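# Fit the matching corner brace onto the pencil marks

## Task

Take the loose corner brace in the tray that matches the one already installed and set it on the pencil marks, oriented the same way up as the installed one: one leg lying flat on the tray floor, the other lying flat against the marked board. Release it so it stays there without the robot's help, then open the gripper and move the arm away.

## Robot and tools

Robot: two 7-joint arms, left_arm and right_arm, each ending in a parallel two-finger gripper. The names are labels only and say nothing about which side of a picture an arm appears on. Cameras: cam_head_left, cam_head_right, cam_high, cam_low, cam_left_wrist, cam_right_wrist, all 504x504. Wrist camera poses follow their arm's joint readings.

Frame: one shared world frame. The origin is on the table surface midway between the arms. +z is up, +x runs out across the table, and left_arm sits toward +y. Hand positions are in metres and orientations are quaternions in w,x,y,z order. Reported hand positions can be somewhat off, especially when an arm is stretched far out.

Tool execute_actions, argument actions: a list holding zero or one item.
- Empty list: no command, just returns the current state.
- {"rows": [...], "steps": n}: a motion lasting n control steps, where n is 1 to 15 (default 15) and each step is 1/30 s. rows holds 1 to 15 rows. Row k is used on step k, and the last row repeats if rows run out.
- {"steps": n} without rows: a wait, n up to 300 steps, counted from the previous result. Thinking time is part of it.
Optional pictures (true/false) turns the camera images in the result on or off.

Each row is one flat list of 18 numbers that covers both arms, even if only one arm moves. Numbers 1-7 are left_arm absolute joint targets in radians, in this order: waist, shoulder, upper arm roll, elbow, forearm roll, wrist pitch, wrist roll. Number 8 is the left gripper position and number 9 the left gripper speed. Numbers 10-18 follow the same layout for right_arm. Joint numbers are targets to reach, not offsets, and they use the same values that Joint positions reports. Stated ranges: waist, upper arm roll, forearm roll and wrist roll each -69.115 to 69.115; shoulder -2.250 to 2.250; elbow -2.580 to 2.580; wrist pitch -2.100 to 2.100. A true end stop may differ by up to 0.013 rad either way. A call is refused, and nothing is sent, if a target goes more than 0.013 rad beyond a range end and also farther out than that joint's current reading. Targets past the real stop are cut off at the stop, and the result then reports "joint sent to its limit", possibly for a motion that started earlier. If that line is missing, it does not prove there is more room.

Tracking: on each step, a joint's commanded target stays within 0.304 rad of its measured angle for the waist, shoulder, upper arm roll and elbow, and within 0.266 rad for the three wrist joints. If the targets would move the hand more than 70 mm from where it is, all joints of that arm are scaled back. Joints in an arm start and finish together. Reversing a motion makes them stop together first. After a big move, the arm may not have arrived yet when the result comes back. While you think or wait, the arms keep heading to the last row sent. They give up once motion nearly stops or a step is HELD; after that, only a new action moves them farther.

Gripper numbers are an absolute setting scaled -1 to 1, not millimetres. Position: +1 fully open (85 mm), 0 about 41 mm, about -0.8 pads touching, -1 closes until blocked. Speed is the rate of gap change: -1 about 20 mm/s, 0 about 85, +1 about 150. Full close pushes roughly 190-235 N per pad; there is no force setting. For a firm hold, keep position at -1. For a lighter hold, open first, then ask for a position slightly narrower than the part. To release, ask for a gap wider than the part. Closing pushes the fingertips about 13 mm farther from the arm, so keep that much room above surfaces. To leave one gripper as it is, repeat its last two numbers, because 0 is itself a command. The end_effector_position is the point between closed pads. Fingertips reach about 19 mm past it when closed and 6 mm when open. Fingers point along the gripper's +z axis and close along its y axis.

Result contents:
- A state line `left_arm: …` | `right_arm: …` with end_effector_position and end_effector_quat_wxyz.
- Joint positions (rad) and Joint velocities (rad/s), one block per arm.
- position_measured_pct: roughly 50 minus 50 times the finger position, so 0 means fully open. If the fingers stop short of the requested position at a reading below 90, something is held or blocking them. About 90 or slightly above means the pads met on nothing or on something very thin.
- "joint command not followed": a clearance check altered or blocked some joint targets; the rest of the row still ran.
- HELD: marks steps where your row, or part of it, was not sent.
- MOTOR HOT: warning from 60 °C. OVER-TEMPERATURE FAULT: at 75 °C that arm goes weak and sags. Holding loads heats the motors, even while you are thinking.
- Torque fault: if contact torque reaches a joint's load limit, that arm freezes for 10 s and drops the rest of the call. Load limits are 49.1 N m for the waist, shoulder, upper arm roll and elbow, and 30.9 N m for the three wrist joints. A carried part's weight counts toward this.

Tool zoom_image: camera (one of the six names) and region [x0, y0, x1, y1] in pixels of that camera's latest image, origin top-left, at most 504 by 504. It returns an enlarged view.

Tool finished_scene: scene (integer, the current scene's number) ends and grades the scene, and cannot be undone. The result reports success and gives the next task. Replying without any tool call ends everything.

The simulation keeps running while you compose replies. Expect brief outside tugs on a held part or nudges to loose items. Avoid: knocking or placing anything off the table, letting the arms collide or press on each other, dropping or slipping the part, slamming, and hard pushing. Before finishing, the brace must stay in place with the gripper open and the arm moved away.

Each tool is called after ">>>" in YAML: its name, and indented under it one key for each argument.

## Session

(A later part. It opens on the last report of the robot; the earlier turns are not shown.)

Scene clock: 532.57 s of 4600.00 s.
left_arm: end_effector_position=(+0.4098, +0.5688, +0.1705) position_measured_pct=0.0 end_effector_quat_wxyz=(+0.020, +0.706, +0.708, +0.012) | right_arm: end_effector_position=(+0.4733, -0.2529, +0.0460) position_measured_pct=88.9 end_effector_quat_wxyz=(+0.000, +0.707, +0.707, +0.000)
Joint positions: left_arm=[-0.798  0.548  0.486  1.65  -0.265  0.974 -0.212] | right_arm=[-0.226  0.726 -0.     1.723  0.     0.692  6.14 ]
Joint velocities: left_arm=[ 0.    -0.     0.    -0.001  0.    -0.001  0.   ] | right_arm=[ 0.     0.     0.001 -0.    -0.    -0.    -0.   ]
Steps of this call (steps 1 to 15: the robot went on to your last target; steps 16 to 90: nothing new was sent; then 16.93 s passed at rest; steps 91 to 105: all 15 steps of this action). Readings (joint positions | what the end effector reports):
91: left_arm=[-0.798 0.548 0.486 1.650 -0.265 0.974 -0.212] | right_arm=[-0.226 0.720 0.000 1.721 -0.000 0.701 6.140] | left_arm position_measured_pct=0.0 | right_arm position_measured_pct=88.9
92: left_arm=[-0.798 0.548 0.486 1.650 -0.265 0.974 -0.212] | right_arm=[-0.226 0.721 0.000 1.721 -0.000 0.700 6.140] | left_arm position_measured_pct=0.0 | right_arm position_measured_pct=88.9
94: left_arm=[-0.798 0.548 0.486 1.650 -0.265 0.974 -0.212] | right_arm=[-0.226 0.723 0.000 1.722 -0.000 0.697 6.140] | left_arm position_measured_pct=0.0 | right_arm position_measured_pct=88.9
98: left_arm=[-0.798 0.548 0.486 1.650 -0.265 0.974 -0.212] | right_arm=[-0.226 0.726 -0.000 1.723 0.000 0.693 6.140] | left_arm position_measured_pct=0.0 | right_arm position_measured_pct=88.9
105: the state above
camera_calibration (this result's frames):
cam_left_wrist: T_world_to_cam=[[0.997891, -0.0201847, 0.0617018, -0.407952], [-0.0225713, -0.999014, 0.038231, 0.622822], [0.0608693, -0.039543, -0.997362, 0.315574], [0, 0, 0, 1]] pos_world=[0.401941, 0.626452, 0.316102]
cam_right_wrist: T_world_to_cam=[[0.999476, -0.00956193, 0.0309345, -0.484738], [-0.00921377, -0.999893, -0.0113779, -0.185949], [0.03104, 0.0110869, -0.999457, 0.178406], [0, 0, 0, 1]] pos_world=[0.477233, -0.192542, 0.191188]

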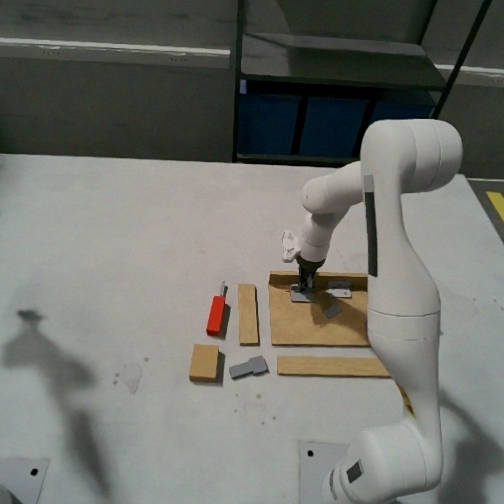

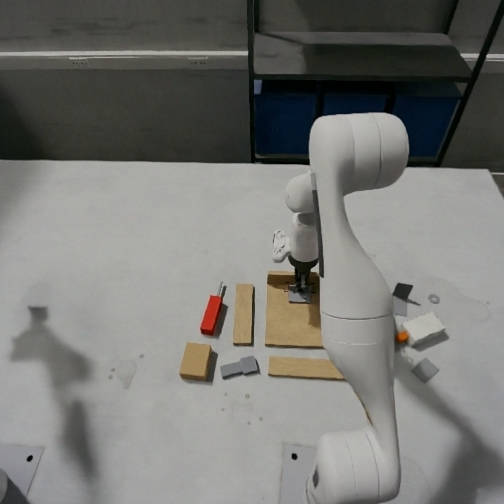

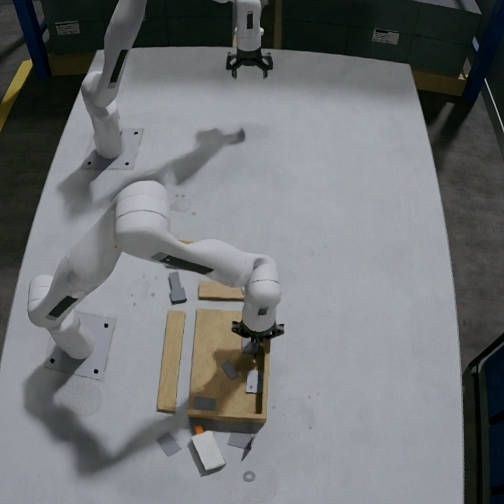

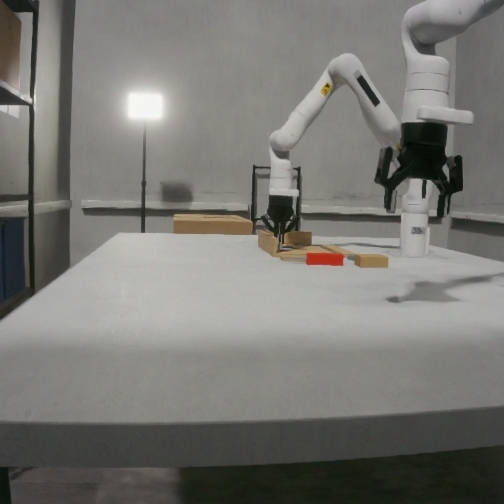

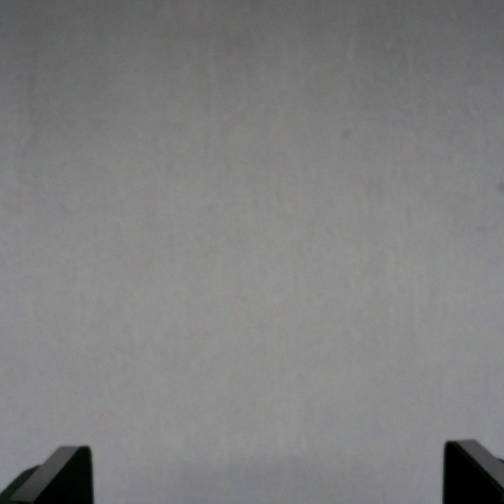

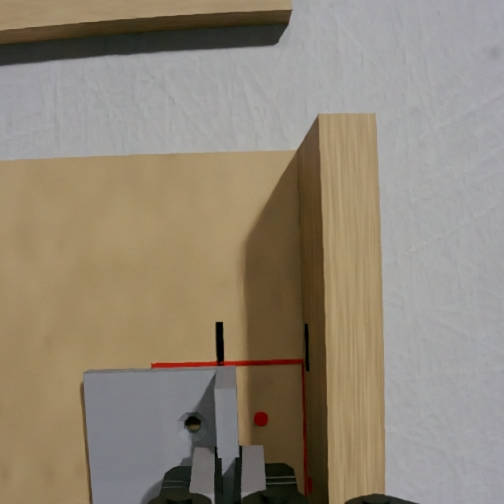

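>>> execute_actions:
  actions:
    - {"rows": [[-0.798, 0.548, 0.486, 1.65, -0.265, 0.974, -0.212, 1, 0, -0.2260, 0.7275, 0, 1.7235, 0, 0.6905, 6.1402, -1, -0.6], [-0.798, 0.548, 0.486, 1.65, -0.265, 0.974, -0.212, 1, 0, -0.2260, 0.7275, 0, 1.7235, 0, 0.6905, 6.1402, -1, -0.6], [-0.798, 0.548, 0.486, 1.65, -0.265, 0.974, -0.212, 1, 0, -0.2260, 0.7275, 0, 1.7235, 0, 0.6905, 6.1402, -1, -0.6], [-0.798, 0.548, 0.486, 1.65, -0.265, 0.974, -0.212, 1, 0, -0.2260, 0.7275, 0, 1.7235, 0, 0.6905, 6.1402, -1, -0.6], [-0.798, 0.548, 0.486, 1.65, -0.265, 0.974, -0.212, 1, 0, -0.2260, 0.7275, 0, 1.7235, 0, 0.6905, 6.1402, -0.55, -0.6]], "steps": 15}
  pictures: false

>>> execute_actions:
  actions:
    - {"steps": 10}

Scene clock: 547.70 s of 4600.00 s.
left_arm: end_effector_position=(+0.4098, +0.5688, +0.1705) position_measured_pct=0.0 end_effector_quat_wxyz=(+0.020, +0.706, +0.708, +0.012) | right_arm: end_effector_position=(+0.4733, -0.2529, +0.0454) position_measured_pct=78.2 end_effector_quat_wxyz=(+0.000, +0.707, +0.707, +0.000)
Joint positions: left_arm=[-0.798  0.548  0.486  1.65  -0.265  0.974 -0.212] | right_arm=[-0.226  0.727 -0.     1.723 -0.     0.69   6.14 ]
Joint velocities: left_arm=[ 0.     0.001  0.     0.    -0.    -0.     0.   ] | right_arm=[-0.     0.001 -0.    -0.    -0.    -0.    -0.   ]
Steps of this call (steps 1 to 15: the robot went on to your last target; steps 16 to 90: nothing new was sent; then 11.63 s passed at rest; steps 91 to 105: all 15 steps of this action). Readings (joint positions | what the end effector reports):
91: left_arm=[-0.798 0.548 0.486 1.650 -0.265 0.974 -0.212] | right_arm=[-0.226 0.727 0.000 1.723 -0.000 0.692 6.140] | left_arm position_measured_pct=0.0 | right_arm position_measured_pct=88.9
92: left_arm=[-0.798 0.548 0.486 1.650 -0.265 0.974 -0.212] | right_arm=[-0.226 0.727 0.000 1.723 0.000 0.691 6.140] | left_arm position_measured_pct=0.0 | right_arm position_measured_pct=88.9
94: left_arm=[-0.798 0.548 0.486 1.650 -0.265 0.974 -0.212] | right_arm=[-0.226 0.727 0.000 1.723 0.000 0.691 6.140] | left_arm position_measured_pct=0.0 | right_arm position_measured_pct=88.9
98: left_arm=[-0.798 0.548 0.486 1.650 -0.265 0.974 -0.212] | right_arm=[-0.226 0.727 0.000 1.723 0.000 0.691 6.140] | left_arm position_measured_pct=0.0 | right_arm position_measured_pct=86.5
105: the state above

Scene clock: 548.03 s of 4600.00 s.
left_arm: end_effector_position=(+0.4098, +0.5688, +0.1705) position_measured_pct=0.0 end_effector_quat_wxyz=(+0.020, +0.706, +0.708, +0.012) | right_arm: end_effector_position=(+0.4733, -0.2529, +0.0454) position_measured_pct=77.8 end_effector_quat_wxyz=(+0.000, +0.707, +0.707, +0.000)
Joint positions: left_arm=[-0.798  0.548  0.486  1.65  -0.265  0.974 -0.212] | right_arm=[-0.226  0.727  0.     1.723  0.     0.69   6.14 ]
Joint velocities: left_arm=[-0.002 -0.    -0.    -0.     0.    -0.     0.   ] | right_arm=[-0.001 -0.     0.    -0.001  0.001  0.001  0.   ]
Steps of this call (steps 1 to 10: the robot went on to your last target). Readings (joint positions | what the end effector reports):
1: left_arm=[-0.798 0.548 0.486 1.650 -0.265 0.974 -0.212] | right_arm=[-0.226 0.727 -0.000 1.723 -0.000 0.690 6.140] | left_arm position_measured_pct=0.0 | right_arm position_measured_pct=77.8
2: left_arm=[-0.798 0.548 0.486 1.650 -0.265 0.974 -0.212] | right_arm=[-0.226 0.727 -0.000 1.723 0.000 0.690 6.140] | left_arm position_measured_pct=0.0 | right_arm position_measured_pct=77.8
4: left_arm=[-0.798 0.548 0.486 1.650 -0.265 0.974 -0.212] | right_arm=[-0.226 0.727 0.000 1.723 0.000 0.690 6.140] | left_arm position_measured_pct=0.0 | right_arm position_measured_pct=77.8
8: left_arm=[-0.798 0.548 0.486 1.650 -0.265 0.974 -0.212] | right_arm=[-0.226 0.727 0.000 1.723 0.000 0.690 6.140] | left_arm position_measured_pct=0.0 | right_arm position_measured_pct=77.8
10: the state above
camera_calibration (this result's frames):
cam_left_wrist: T_world_to_cam=[[0.997891, -0.0201845, 0.0617017, -0.407952], [-0.0225711, -0.999014, 0.0382311, 0.622822], [0.0608692, -0.0395432, -0.997362, 0.315574], [0, 0, 0, 1]] pos_world=[0.401941, 0.626452, 0.316101]
cam_right_wrist: T_world_to_cam=[[0.999477, -0.00956271, 0.0308835, -0.484713], [-0.00921536, -0.999893, -0.01137, -0.185957], [0.0309889, 0.0110795, -0.999458, 0.177807], [0, 0, 0, 1]] pos_world=[0.477236, -0.192542, 0.190566]

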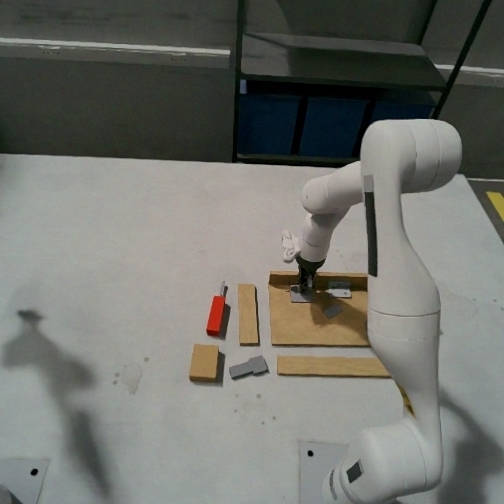

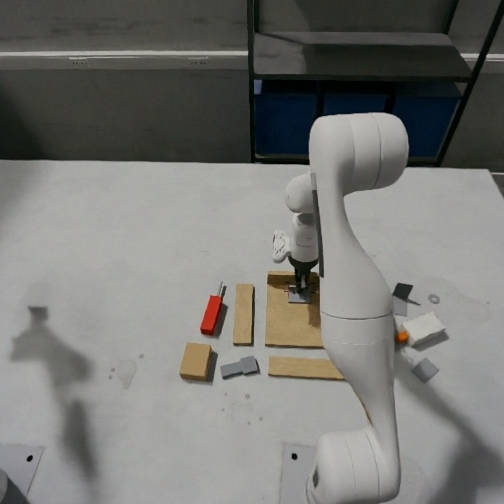

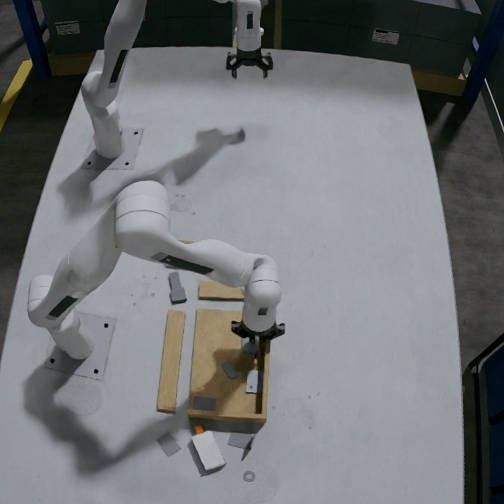

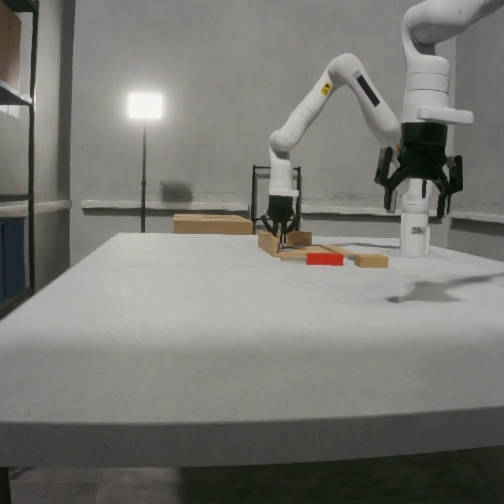

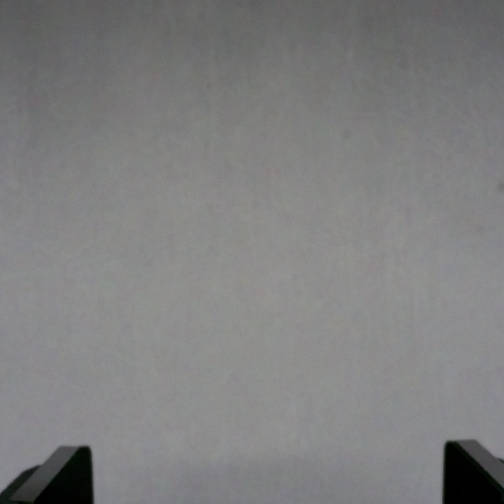

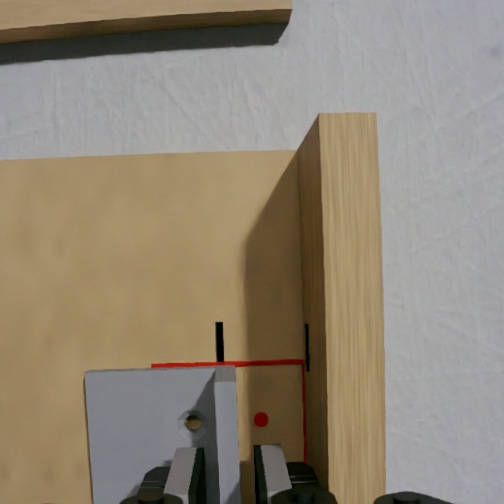

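>>> execute_actions:
  actions:
    - {"rows": [[-0.798, 0.548, 0.486, 1.65, -0.265, 0.974, -0.212, 1, 0, -0.2260, 0.6573, 0, 1.6958, 0, 0.7885, 6.1402, -0.55, -0.6]], "steps": 12}
  pictures: false

>>> execute_actions:
  actions:
    - {"rows": [[-0.798, 0.548, 0.486, 1.65, -0.265, 0.974, -0.212, 1, 0, -0.2202, 0.6921, 0, 1.6208, 0, 0.8287, 6.1460, 0.3, 0.3]], "steps": 15}
  pictures: false

>>> execute_actions:
  actions:
    - {"steps": 10}

Scene clock: 596.87 s of 4600.00 s.
left_arm: end_effector_position=(+0.4098, +0.5688, +0.1705) position_measured_pct=0.0 end_effector_quat_wxyz=(+0.020, +0.706, +0.708, +0.012) | right_arm: end_effector_position=(+0.4730, -0.2529, +0.0843) position_measured_pct=77.8 end_effector_quat_wxyz=(-0.000, +0.707, +0.707, -0.000)
Joint positions: left_arm=[-0.798  0.548  0.486  1.65  -0.265  0.974 -0.212] | right_arm=[-0.226  0.659  0.     1.696 -0.     0.788  6.14 ]
Joint velocities: left_arm=[ 0.     0.     0.    -0.001 -0.     0.     0.   ] | right_arm=[-0.001 -0.014  0.    -0.002 -0.001  0.005  0.   ]
Steps of this call (steps 1 to 15: the robot went on to your last target; steps 16 to 90: nothing new was sent; then 45.43 s passed at rest; steps 91 to 102: all 12 steps of this action). Readings (joint positions | what the end effector reports):
91: left_arm=[-0.798 0.548 0.486 1.650 -0.265 0.974 -0.212] | right_arm=[-0.226 0.727 -0.000 1.723 0.000 0.691 6.140] | left_arm position_measured_pct=0.0 | right_arm position_measured_pct=77.8
92: left_arm=[-0.798 0.548 0.486 1.650 -0.265 0.974 -0.212] | right_arm=[-0.226 0.721 -0.000 1.722 0.000 0.697 6.140] | left_arm position_measured_pct=0.0 | right_arm position_measured_pct=77.8
94: left_arm=[-0.798 0.548 0.486 1.650 -0.265 0.974 -0.212] | right_arm=[-0.226 0.695 -0.000 1.713 0.000 0.732 6.140] | left_arm position_measured_pct=0.0 | right_arm position_measured_pct=77.8
98: left_arm=[-0.798 0.548 0.486 1.650 -0.265 0.974 -0.212] | right_arm=[-0.226 0.662 0.000 1.696 -0.000 0.785 6.140] | left_arm position_measured_pct=0.0 | right_arm position_measured_pct=77.8
102: the state above

Scene clock: 597.37 s of 4600.00 s.
left_arm: end_effector_position=(+0.4098, +0.5688, +0.1705) position_measured_pct=0.0 end_effector_quat_wxyz=(+0.020, +0.706, +0.708, +0.012) | right_arm: end_effector_position=(+0.4935, -0.2528, +0.0852) position_measured_pct=36.5 end_effector_quat_wxyz=(+0.000, +0.707, +0.707, +0.000)
Joint positions: left_arm=[-0.798  0.548  0.486  1.65  -0.265  0.974 -0.212] | right_arm=[-0.22   0.692  0.     1.621  0.     0.829  6.146]
Joint velocities: left_arm=[-0.    -0.001 -0.    -0.002  0.     0.001 -0.   ] | right_arm=[ 0.001  0.004  0.    -0.001  0.     0.001  0.   ]
Steps of this call (steps 1 to 15: all 15 steps of this action). Readings (joint positions | what the end effector reports):
1: left_arm=[-0.798 0.548 0.486 1.650 -0.265 0.974 -0.212] | right_arm=[-0.226 0.659 -0.000 1.695 -0.000 0.789 6.140] | left_arm position_measured_pct=0.0 | right_arm position_measured_pct=77.8
2: left_arm=[-0.798 0.548 0.486 1.650 -0.265 0.974 -0.212] | right_arm=[-0.225 0.662 -0.000 1.690 -0.000 0.792 6.141] | left_arm position_measured_pct=0.0 | right_arm position_measured_pct=77.0
4: left_arm=[-0.798 0.548 0.486 1.650 -0.265 0.974 -0.212] | right_arm=[-0.223 0.675 -0.000 1.665 -0.000 0.805 6.142] | left_arm position_measured_pct=0.0 | right_arm position_measured_pct=72.2
8: left_arm=[-0.798 0.548 0.486 1.650 -0.265 0.974 -0.212] | right_arm=[-0.221 0.689 0.000 1.625 0.000 0.826 6.146] | left_arm position_measured_pct=0.0 | right_arm position_measured_pct=58.3
15: the state above

Scene clock: 597.70 s of 4600.00 s.
left_arm: end_effector_position=(+0.4098, +0.5688, +0.1705) position_measured_pct=0.0 end_effector_quat_wxyz=(+0.020, +0.706, +0.708, +0.012) | right_arm: end_effector_position=(+0.4935, -0.2529, +0.0850) position_measured_pct=34.9 end_effector_quat_wxyz=(+0.000, +0.707, +0.707, +0.000)
Joint positions: left_arm=[-0.798  0.548  0.486  1.65  -0.265  0.974 -0.212] | right_arm=[-0.22   0.692  0.     1.621  0.     0.829  6.146]
Joint velocities: left_arm=[-0.003  0.001 -0.    -0.001  0.     0.     0.   ] | right_arm=[ 0.    -0.001  0.    -0.    -0.    -0.001  0.   ]
Steps of this call (steps 1 to 10: the robot went on to your last target). Readings (joint positions | what the end effector reports):
1: left_arm=[-0.798 0.548 0.486 1.650 -0.265 0.974 -0.212] | right_arm=[-0.220 0.692 0.000 1.621 0.000 0.829 6.146] | left_arm position_measured_pct=0.0 | right_arm position_measured_pct=35.7
2: left_arm=[-0.798 0.548 0.486 1.650 -0.265 0.974 -0.212] | right_arm=[-0.220 0.692 0.000 1.621 0.000 0.829 6.146] | left_arm position_measured_pct=0.0 | right_arm position_measured_pct=35.3
4: left_arm=[-0.798 0.548 0.486 1.650 -0.265 0.974 -0.212] | right_arm=[-0.220 0.692 0.000 1.621 0.000 0.829 6.146] | left_arm position_measured_pct=0.0 | right_arm position_measured_pct=34.9
8: left_arm=[-0.798 0.548 0.486 1.650 -0.265 0.974 -0.212] | right_arm=[-0.220 0.692 0.000 1.621 0.000 0.829 6.146] | left_arm position_measured_pct=0.0 | right_arm position_measured_pct=34.9
10: the state above
camera_calibration (this result's frames):
cam_left_wrist: T_world_to_cam=[[0.997891, -0.0201847, 0.0617018, -0.407952], [-0.0225713, -0.999014, 0.0382309, 0.622822], [0.0608692, -0.039543, -0.997362, 0.315574], [0, 0, 0, 1]] pos_world=[0.401941, 0.626452, 0.316102]
cam_right_wrist: T_world_to_cam=[[0.99948, -0.00955881, 0.0307991, -0.506102], [-0.0092128, -0.999893, -0.0113568, -0.18533], [0.0309043, 0.0110671, -0.999461, 0.216787], [0, 0, 0, 1]] pos_world=[0.497432, -0.192547, 0.230153]

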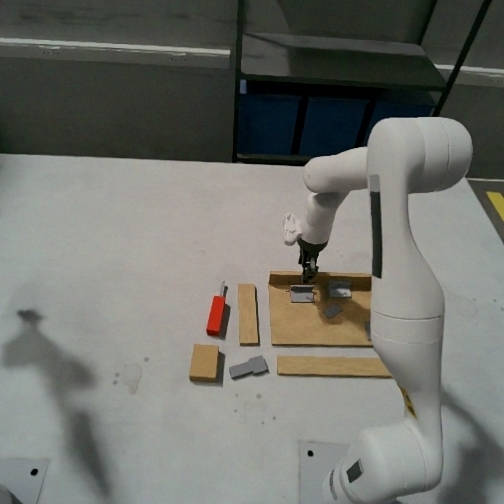

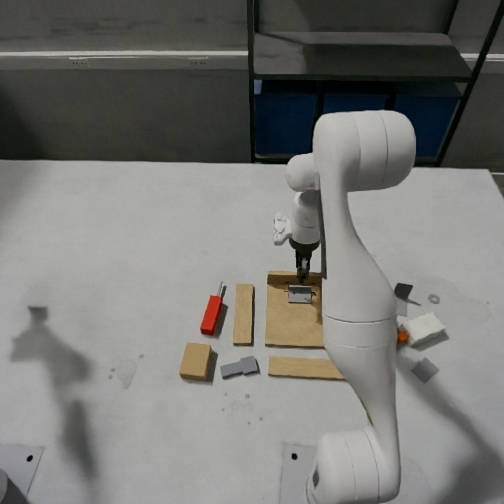

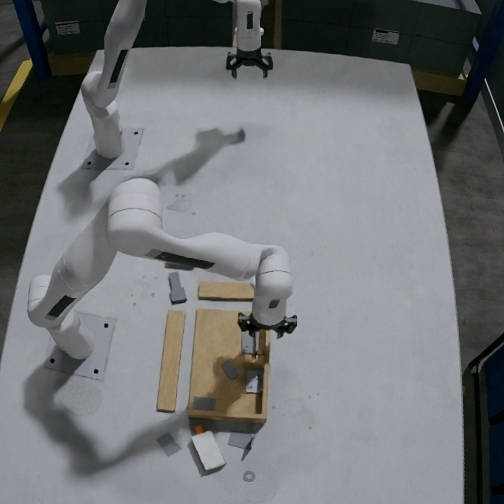

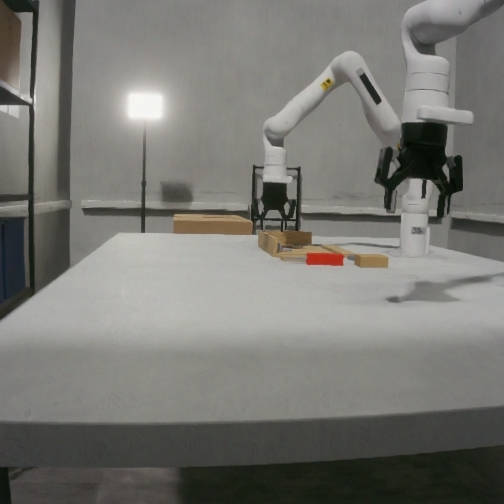

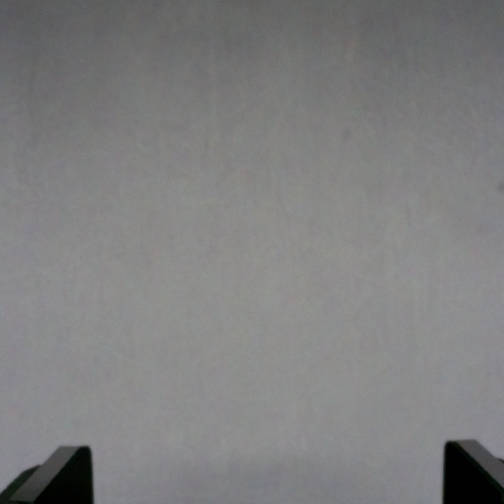

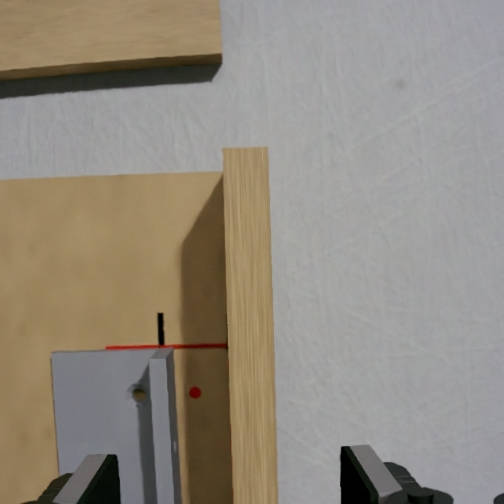

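>>> execute_actions:
  actions:
    - {"rows": [[-0.798, 0.548, 0.486, 1.65, -0.265, 0.974, -0.212, 1, 0, -0.2202, 0.7687, 0, 1.6512, 0, 0.7218, 6.1460, 0.3, 0.3]], "steps": 15}
  pictures: false

>>> execute_actions:
  actions:
    - {"steps": 8}

>>> zoom_image:
  camera: "cam_low"
  region: [250, 205, 310, 260]

Scene clock: 609.73 s of 4600.00 s.
left_arm: end_effector_position=(+0.4098, +0.5688, +0.1705) position_measured_pct=0.0 end_effector_quat_wxyz=(+0.020, +0.706, +0.708, +0.012) | right_arm: end_effector_position=(+0.4935, -0.2529, +0.0403) position_measured_pct=34.9 end_effector_quat_wxyz=(+0.000, +0.707, +0.707, +0.000)
Joint positions: left_arm=[-0.798  0.548  0.486  1.65  -0.265  0.974 -0.212] | right_arm=[-0.22   0.768  0.     1.651  0.     0.722  6.146]
Joint velocities: left_arm=[ 0. -0. -0.  0. -0. -0. -0.] | right_arm=[-0.     0.005 -0.    -0.001 -0.    -0.001 -0.001]
Steps of this call (steps 1 to 15: the robot went on to your last target; steps 16 to 90: nothing new was sent; then 8.53 s passed at rest; steps 91 to 105: all 15 steps of this action). Readings (joint positions | what the end effector reports):
91: left_arm=[-0.798 0.548 0.486 1.650 -0.265 0.974 -0.212] | right_arm=[-0.220 0.693 0.000 1.621 -0.000 0.828 6.146] | left_arm position_measured_pct=0.0 | right_arm position_measured_pct=34.9
92: left_arm=[-0.798 0.548 0.486 1.650 -0.265 0.974 -0.212] | right_arm=[-0.220 0.698 0.000 1.622 -0.000 0.822 6.146] | left_arm position_measured_pct=0.0 | right_arm position_measured_pct=34.9
94: left_arm=[-0.798 0.548 0.486 1.650 -0.265 0.974 -0.212] | right_arm=[-0.220 0.725 0.000 1.631 -0.000 0.787 6.146] | left_arm position_measured_pct=0.0 | right_arm position_measured_pct=34.9
98: left_arm=[-0.798 0.548 0.486 1.650 -0.265 0.974 -0.212] | right_arm=[-0.220 0.764 -0.000 1.651 0.000 0.727 6.146] | left_arm position_measured_pct=0.0 | right_arm position_measured_pct=34.9
105: the state above

Scene clock: 610.00 s of 4600.00 s.
left_arm: end_effector_position=(+0.4098, +0.5688, +0.1705) position_measured_pct=0.0 end_effector_quat_wxyz=(+0.020, +0.706, +0.708, +0.012) | right_arm: end_effector_position=(+0.4934, -0.2529, +0.0400) position_measured_pct=34.9 end_effector_quat_wxyz=(-0.000, +0.707, +0.707, -0.000)
Joint positions: left_arm=[-0.798  0.548  0.486  1.65  -0.265  0.974 -0.212] | right_arm=[-0.22   0.769 -0.     1.651  0.     0.722  6.146]
Joint velocities: left_arm=[-0.  0. -0. -0.  0. -0. -0.] | right_arm=[ 0.     0.001  0.     0.    -0.    -0.     0.   ]
Steps of this call (steps 1 to 8: the robot went on to your last target). Readings (joint positions | what the end effector reports):
1: left_arm=[-0.798 0.548 0.486 1.650 -0.265 0.974 -0.212] | right_arm=[-0.220 0.768 0.000 1.651 0.000 0.722 6.146] | left_arm position_measured_pct=0.0 | right_arm position_measured_pct=34.9
2: left_arm=[-0.798 0.548 0.486 1.650 -0.265 0.974 -0.212] | right_arm=[-0.220 0.768 -0.000 1.651 0.000 0.722 6.146] | left_arm position_measured_pct=0.0 | right_arm position_measured_pct=34.9
4: left_arm=[-0.798 0.548 0.486 1.650 -0.265 0.974 -0.212] | right_arm=[-0.220 0.769 -0.000 1.651 0.000 0.722 6.146] | left_arm position_measured_pct=0.0 | right_arm position_measured_pct=34.9
8: the state above
camera_calibration (this result's frames):
cam_left_wrist: T_world_to_cam=[[0.997891, -0.0201845, 0.0617017, -0.407952], [-0.0225711, -0.999014, 0.0382311, 0.622822], [0.0608692, -0.0395431, -0.997362, 0.315574], [0, 0, 0, 1]] pos_world=[0.401941, 0.626452, 0.316102]
cam_right_wrist: T_world_to_cam=[[0.999482, -0.00956084, 0.0307222, -0.504677], [-0.00921603, -0.999893, -0.0113456, -0.185847], [0.0308274, 0.0110566, -0.999464, 0.171833], [0, 0, 0, 1]] pos_world=[0.497406, -0.192552, 0.185137]

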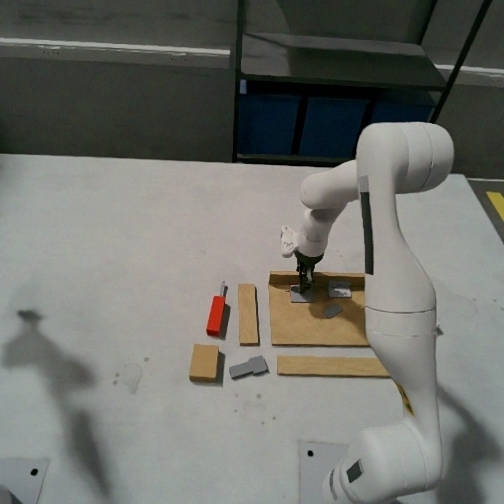

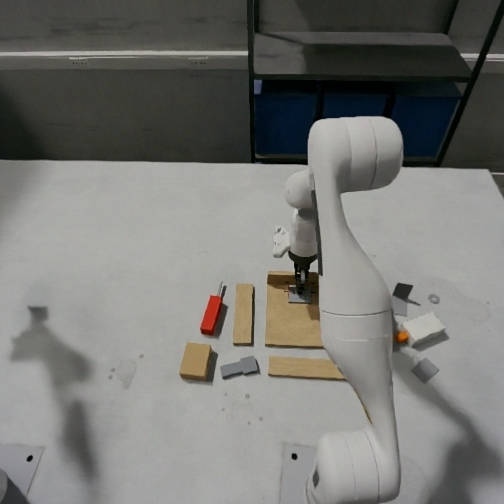

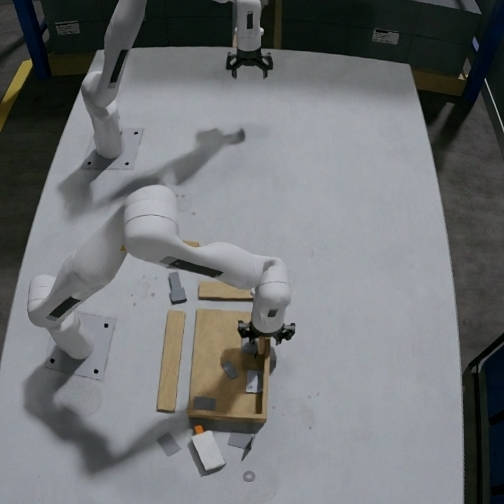

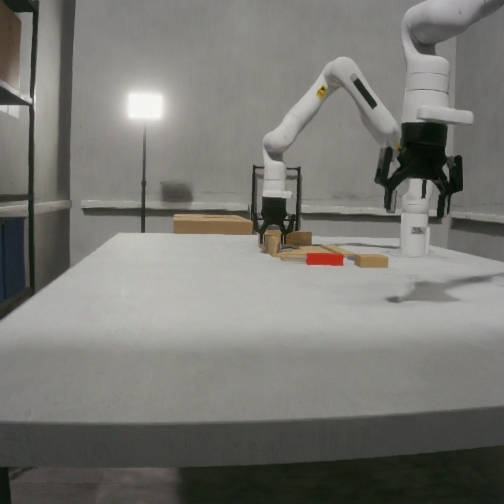

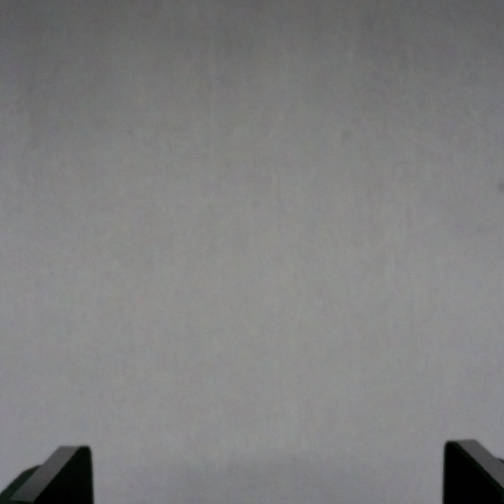

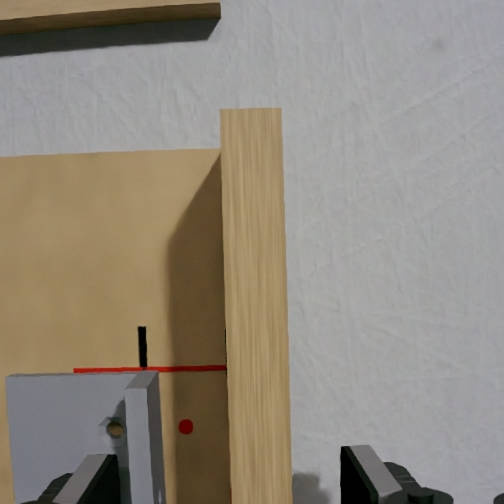

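Region (250, 205, 310, 260) of cam_low's 504x504 image, scaled by 8.400, with more detail than that image has; it fills the top 462 rows of this view, and the rest is white.

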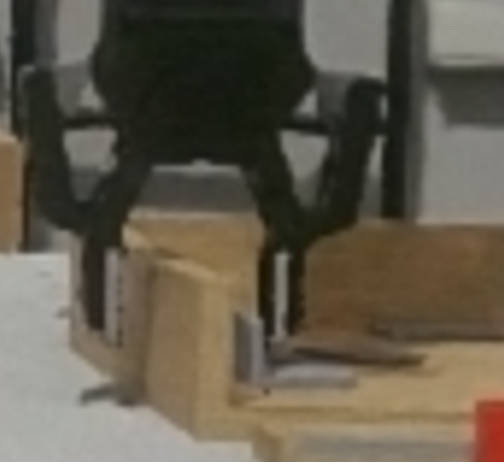

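>>> execute_actions:
  actions:
    - {"rows": [[-0.798, 0.548, 0.486, 1.65, -0.265, 0.974, -0.212, 1, 0, -0.2190, 0.7755, 0, 1.6348, 0, 0.7313, 6.1472, -0.42, -0.8]], "steps": 15}
  pictures: false

>>> execute_actions:
  actions:
    - {"steps": 30}

Scene clock: 632.57 s of 4600.00 s.
left_arm: end_effector_position=(+0.4098, +0.5688, +0.1705) position_measured_pct=0.0 end_effector_quat_wxyz=(+0.020, +0.706, +0.708, +0.012) | right_arm: end_effector_position=(+0.4977, -0.2529, +0.0400) position_measured_pct=49.2 end_effector_quat_wxyz=(-0.000, +0.707, +0.707, -0.000)
Joint positions: left_arm=[-0.798  0.548  0.486  1.65  -0.265  0.974 -0.212] | right_arm=[-0.219  0.775 -0.     1.635 -0.     0.731  6.147]
Joint velocities: left_arm=[-0.001 -0.001  0.    -0.001 -0.    -0.    -0.   ] | right_arm=[ 0.     0.002  0.    -0.    -0.    -0.    -0.   ]
Steps of this call (steps 1 to 15: the robot went on to your last target; steps 16 to 90: nothing new was sent; then 19.07 s passed at rest; steps 91 to 105: all 15 steps of this action). Readings (joint positions | what the end effector reports):
91: left_arm=[-0.798 0.548 0.486 1.650 -0.265 0.974 -0.212] | right_arm=[-0.220 0.769 -0.000 1.651 -0.000 0.722 6.146] | left_arm position_measured_pct=0.0 | right_arm position_measured_pct=34.9
92: left_arm=[-0.798 0.548 0.486 1.650 -0.265 0.974 -0.212] | right_arm=[-0.220 0.771 -0.000 1.646 -0.000 0.725 6.146] | left_arm position_measured_pct=0.0 | right_arm position_measured_pct=34.9
94: left_arm=[-0.798 0.548 0.486 1.650 -0.265 0.974 -0.212] | right_arm=[-0.219 0.774 0.000 1.639 0.000 0.729 6.147] | left_arm position_measured_pct=0.0 | right_arm position_measured_pct=36.5
98: left_arm=[-0.798 0.548 0.486 1.650 -0.265 0.974 -0.212] | right_arm=[-0.219 0.775 0.000 1.635 -0.000 0.731 6.147] | left_arm position_measured_pct=0.0 | right_arm position_measured_pct=40.9
105: the state above

Scene clock: 633.57 s of 4600.00 s.
left_arm: end_effector_position=(+0.4098, +0.5688, +0.1705) position_measured_pct=0.0 end_effector_quat_wxyz=(+0.020, +0.706, +0.708, +0.012) | right_arm: end_effector_position=(+0.4977, -0.2529, +0.0400) position_measured_pct=71.0 end_effector_quat_wxyz=(-0.000, +0.707, +0.707, -0.000)
Joint positions: left_arm=[-0.798  0.548  0.486  1.65  -0.265  0.974 -0.212] | right_arm=[-0.219  0.775 -0.     1.635 -0.     0.731  6.147]
Joint velocities: left_arm=[-0.001 -0.001 -0.    -0.001 -0.     0.    -0.   ] | right_arm=[ 0.    -0.001  0.001 -0.001  0.    -0.    -0.   ]
Steps of this call (steps 1 to 15: the robot went on to your last target; steps 16 to 30: nothing new was sent). Readings (joint positions | what the end effector reports):
1: left_arm=[-0.798 0.548 0.486 1.650 -0.265 0.974 -0.212] | right_arm=[-0.219 0.775 -0.000 1.635 -0.000 0.731 6.147] | left_arm position_measured_pct=0.0 | right_arm position_measured_pct=50.4
2: left_arm=[-0.798 0.548 0.486 1.650 -0.265 0.974 -0.212] | right_arm=[-0.219 0.775 -0.000 1.635 -0.000 0.731 6.147] | left_arm position_measured_pct=0.0 | right_arm position_measured_pct=51.6
4: left_arm=[-0.798 0.548 0.486 1.650 -0.265 0.974 -0.212] | right_arm=[-0.219 0.775 -0.000 1.635 -0.000 0.731 6.147] | left_arm position_measured_pct=0.0 | right_arm position_measured_pct=54.0
8: left_arm=[-0.798 0.548 0.486 1.650 -0.265 0.974 -0.212] | right_arm=[-0.219 0.775 -0.000 1.635 -0.000 0.731 6.147] | left_arm position_measured_pct=0.0 | right_arm position_measured_pct=58.7
30: the state above
All arms were judged still, so your last target was given up. Only a new action makes them travel on or press farther. Fingers that are still opening or closing keep moving.
camera_calibration (this result's frames):
cam_left_wrist: T_world_to_cam=[[0.997891, -0.0201847, 0.0617017, -0.407952], [-0.0225713, -0.999014, 0.038231, 0.622822], [0.0608692, -0.0395431, -0.997362, 0.315574], [0, 0, 0, 1]] pos_world=[0.401941, 0.626452, 0.316102]
cam_right_wrist: T_world_to_cam=[[0.999487, -0.00955112, 0.0305702, -0.508918], [-0.00920818, -0.999893, -0.0113392, -0.18582], [0.0306752, 0.0110519, -0.999468, 0.171746], [0, 0, 0, 1]] pos_world=[0.501677, -0.192559, 0.185106]

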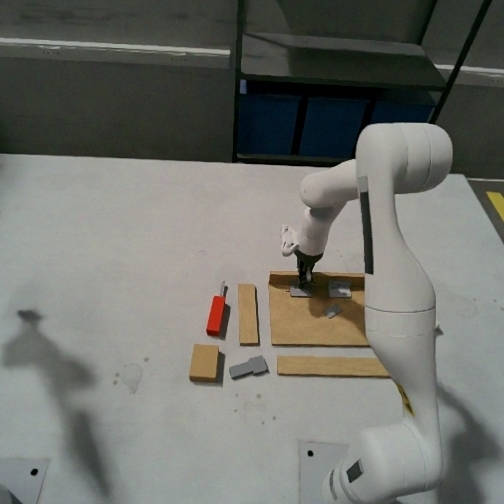

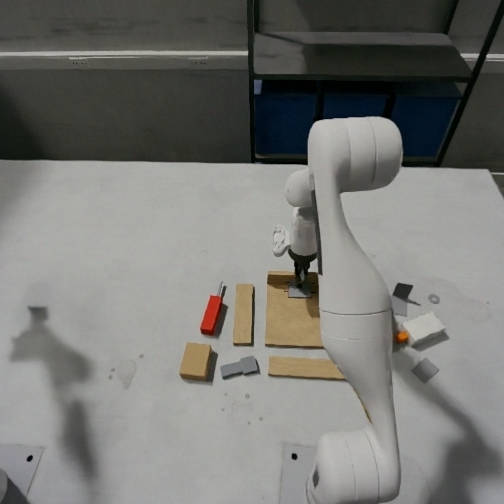

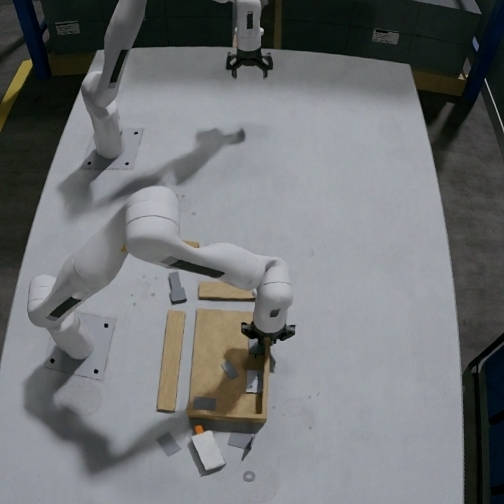

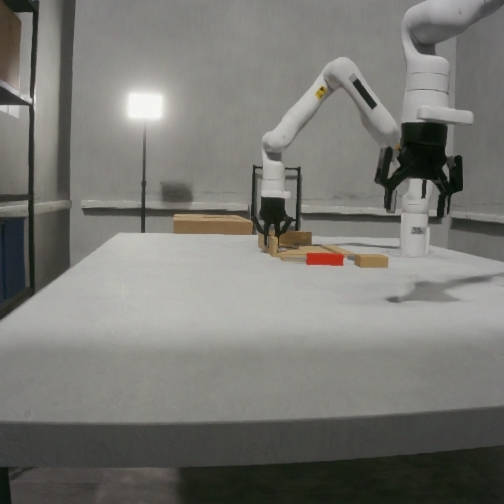

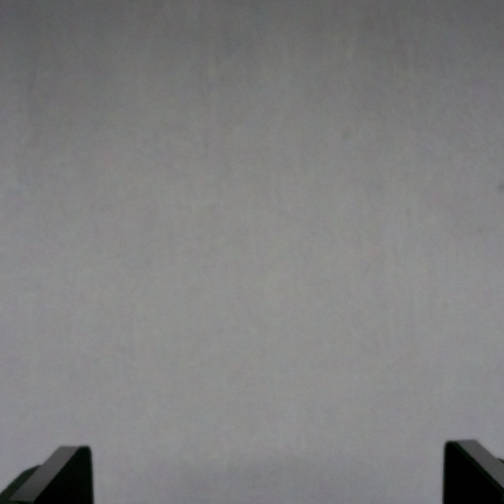

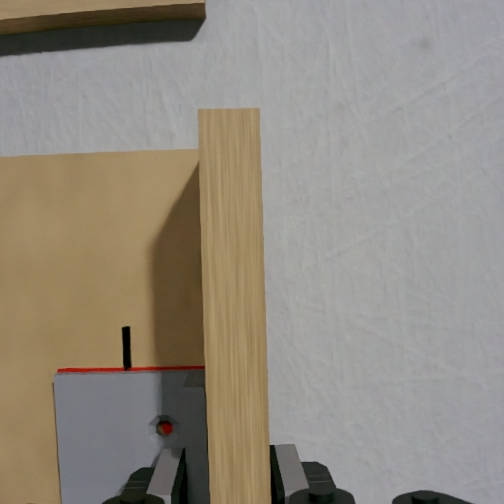

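>>> execute_actions:
  actions:
    - {"rows": [[-0.798, 0.548, 0.486, 1.65, -0.265, 0.974, -0.212, 1, 0, -0.2190, 0.7755, 0, 1.6348, 0, 0.7313, 6.1472, -0.49, -1]], "steps": 15}

>>> zoom_image:
  camera: "cam_right_wrist"
  region: [30, 310, 330, 504]

Scene clock: 641.37 s of 4600.00 s.
left_arm: end_effector_position=(+0.4098, +0.5688, +0.1705) position_measured_pct=0.0 end_effector_quat_wxyz=(+0.020, +0.706, +0.708, +0.012) | right_arm: end_effector_position=(+0.4977, -0.2529, +0.0400) position_measured_pct=73.4 end_effector_quat_wxyz=(-0.000, +0.707, +0.707, -0.000)
Joint positions: left_arm=[-0.798  0.548  0.486  1.65  -0.265  0.974 -0.212] | right_arm=[-0.219  0.776  0.     1.635 -0.     0.732  6.147]
Joint velocities: left_arm=[ 0.001  0.     0.    -0.     0.    -0.001 -0.   ] | right_arm=[-0.    -0.001 -0.     0.002  0.     0.     0.   ]
Steps of this call (steps 1 to 90: nothing new was sent; then 4.30 s passed at rest; steps 91 to 105: all 15 steps of this action). Readings (joint positions | what the end effector reports):
91: left_arm=[-0.798 0.548 0.486 1.650 -0.265 0.974 -0.212] | right_arm=[-0.219 0.775 -0.000 1.635 -0.000 0.731 6.147] | left_arm position_measured_pct=0.0 | right_arm position_measured_pct=71.0
92: left_arm=[-0.798 0.548 0.486 1.650 -0.265 0.974 -0.212] | right_arm=[-0.219 0.775 -0.000 1.635 -0.000 0.731 6.147] | left_arm position_measured_pct=0.0 | right_arm position_measured_pct=71.0
94: left_arm=[-0.798 0.548 0.486 1.650 -0.265 0.974 -0.212] | right_arm=[-0.219 0.775 -0.000 1.635 -0.000 0.731 6.147] | left_arm position_measured_pct=0.0 | right_arm position_measured_pct=71.8
98: left_arm=[-0.798 0.548 0.486 1.650 -0.265 0.974 -0.212] | right_arm=[-0.219 0.776 0.000 1.635 -0.000 0.732 6.147] | left_arm position_measured_pct=0.0 | right_arm position_measured_pct=73.4
105: the state above
camera_calibration (this result's frames):
cam_left_wrist: T_world_to_cam=[[0.997891, -0.0201848, 0.0617018, -0.407952], [-0.0225714, -0.999014, 0.038231, 0.622822], [0.0608693, -0.0395431, -0.997362, 0.315574], [0, 0, 0, 1]] pos_world=[0.401941, 0.626452, 0.316102]
cam_right_wrist: T_world_to_cam=[[0.999488, -0.0100429, 0.030376, -0.509038], [-0.0096987, -0.999887, -0.0114567, -0.185567], [0.0304876, 0.0111563, -0.999473, 0.171902], [0, 0, 0, 1]] pos_world=[0.501736, -0.192576, 0.185147]

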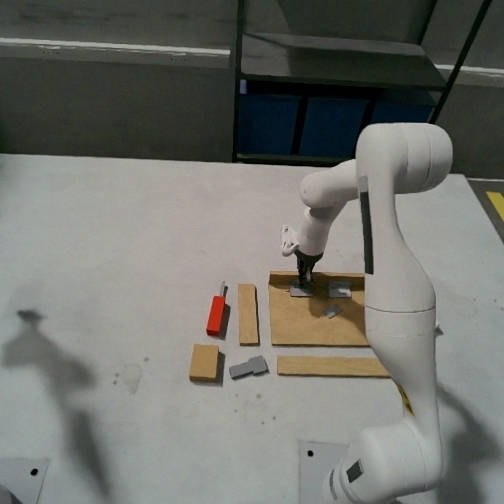

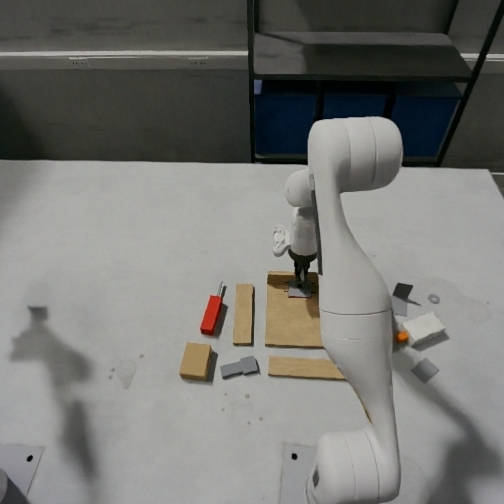

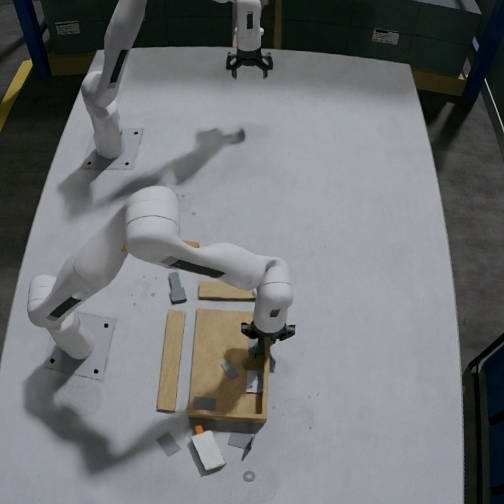

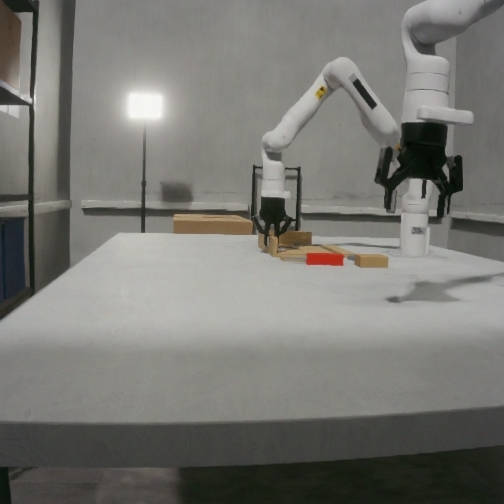

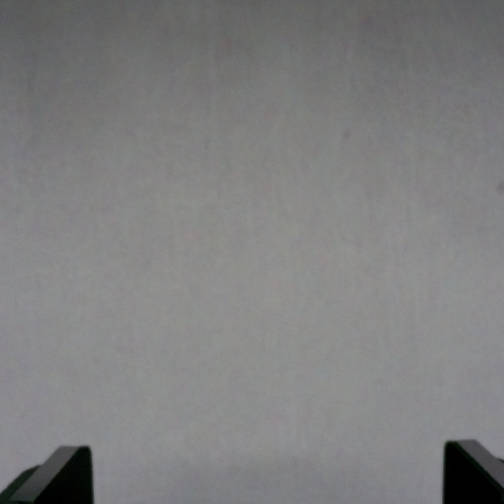

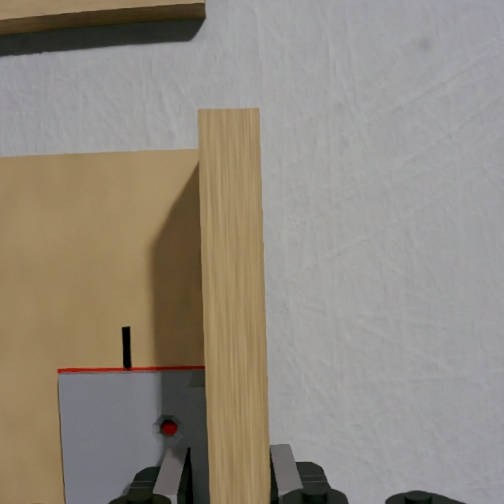

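Region (30, 310, 330, 504) of cam_right_wrist's 504x504 image, scaled by 1.680; it fills the top 326 rows of this view, and the rest is white.

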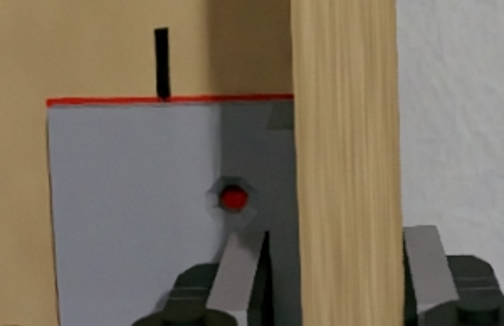

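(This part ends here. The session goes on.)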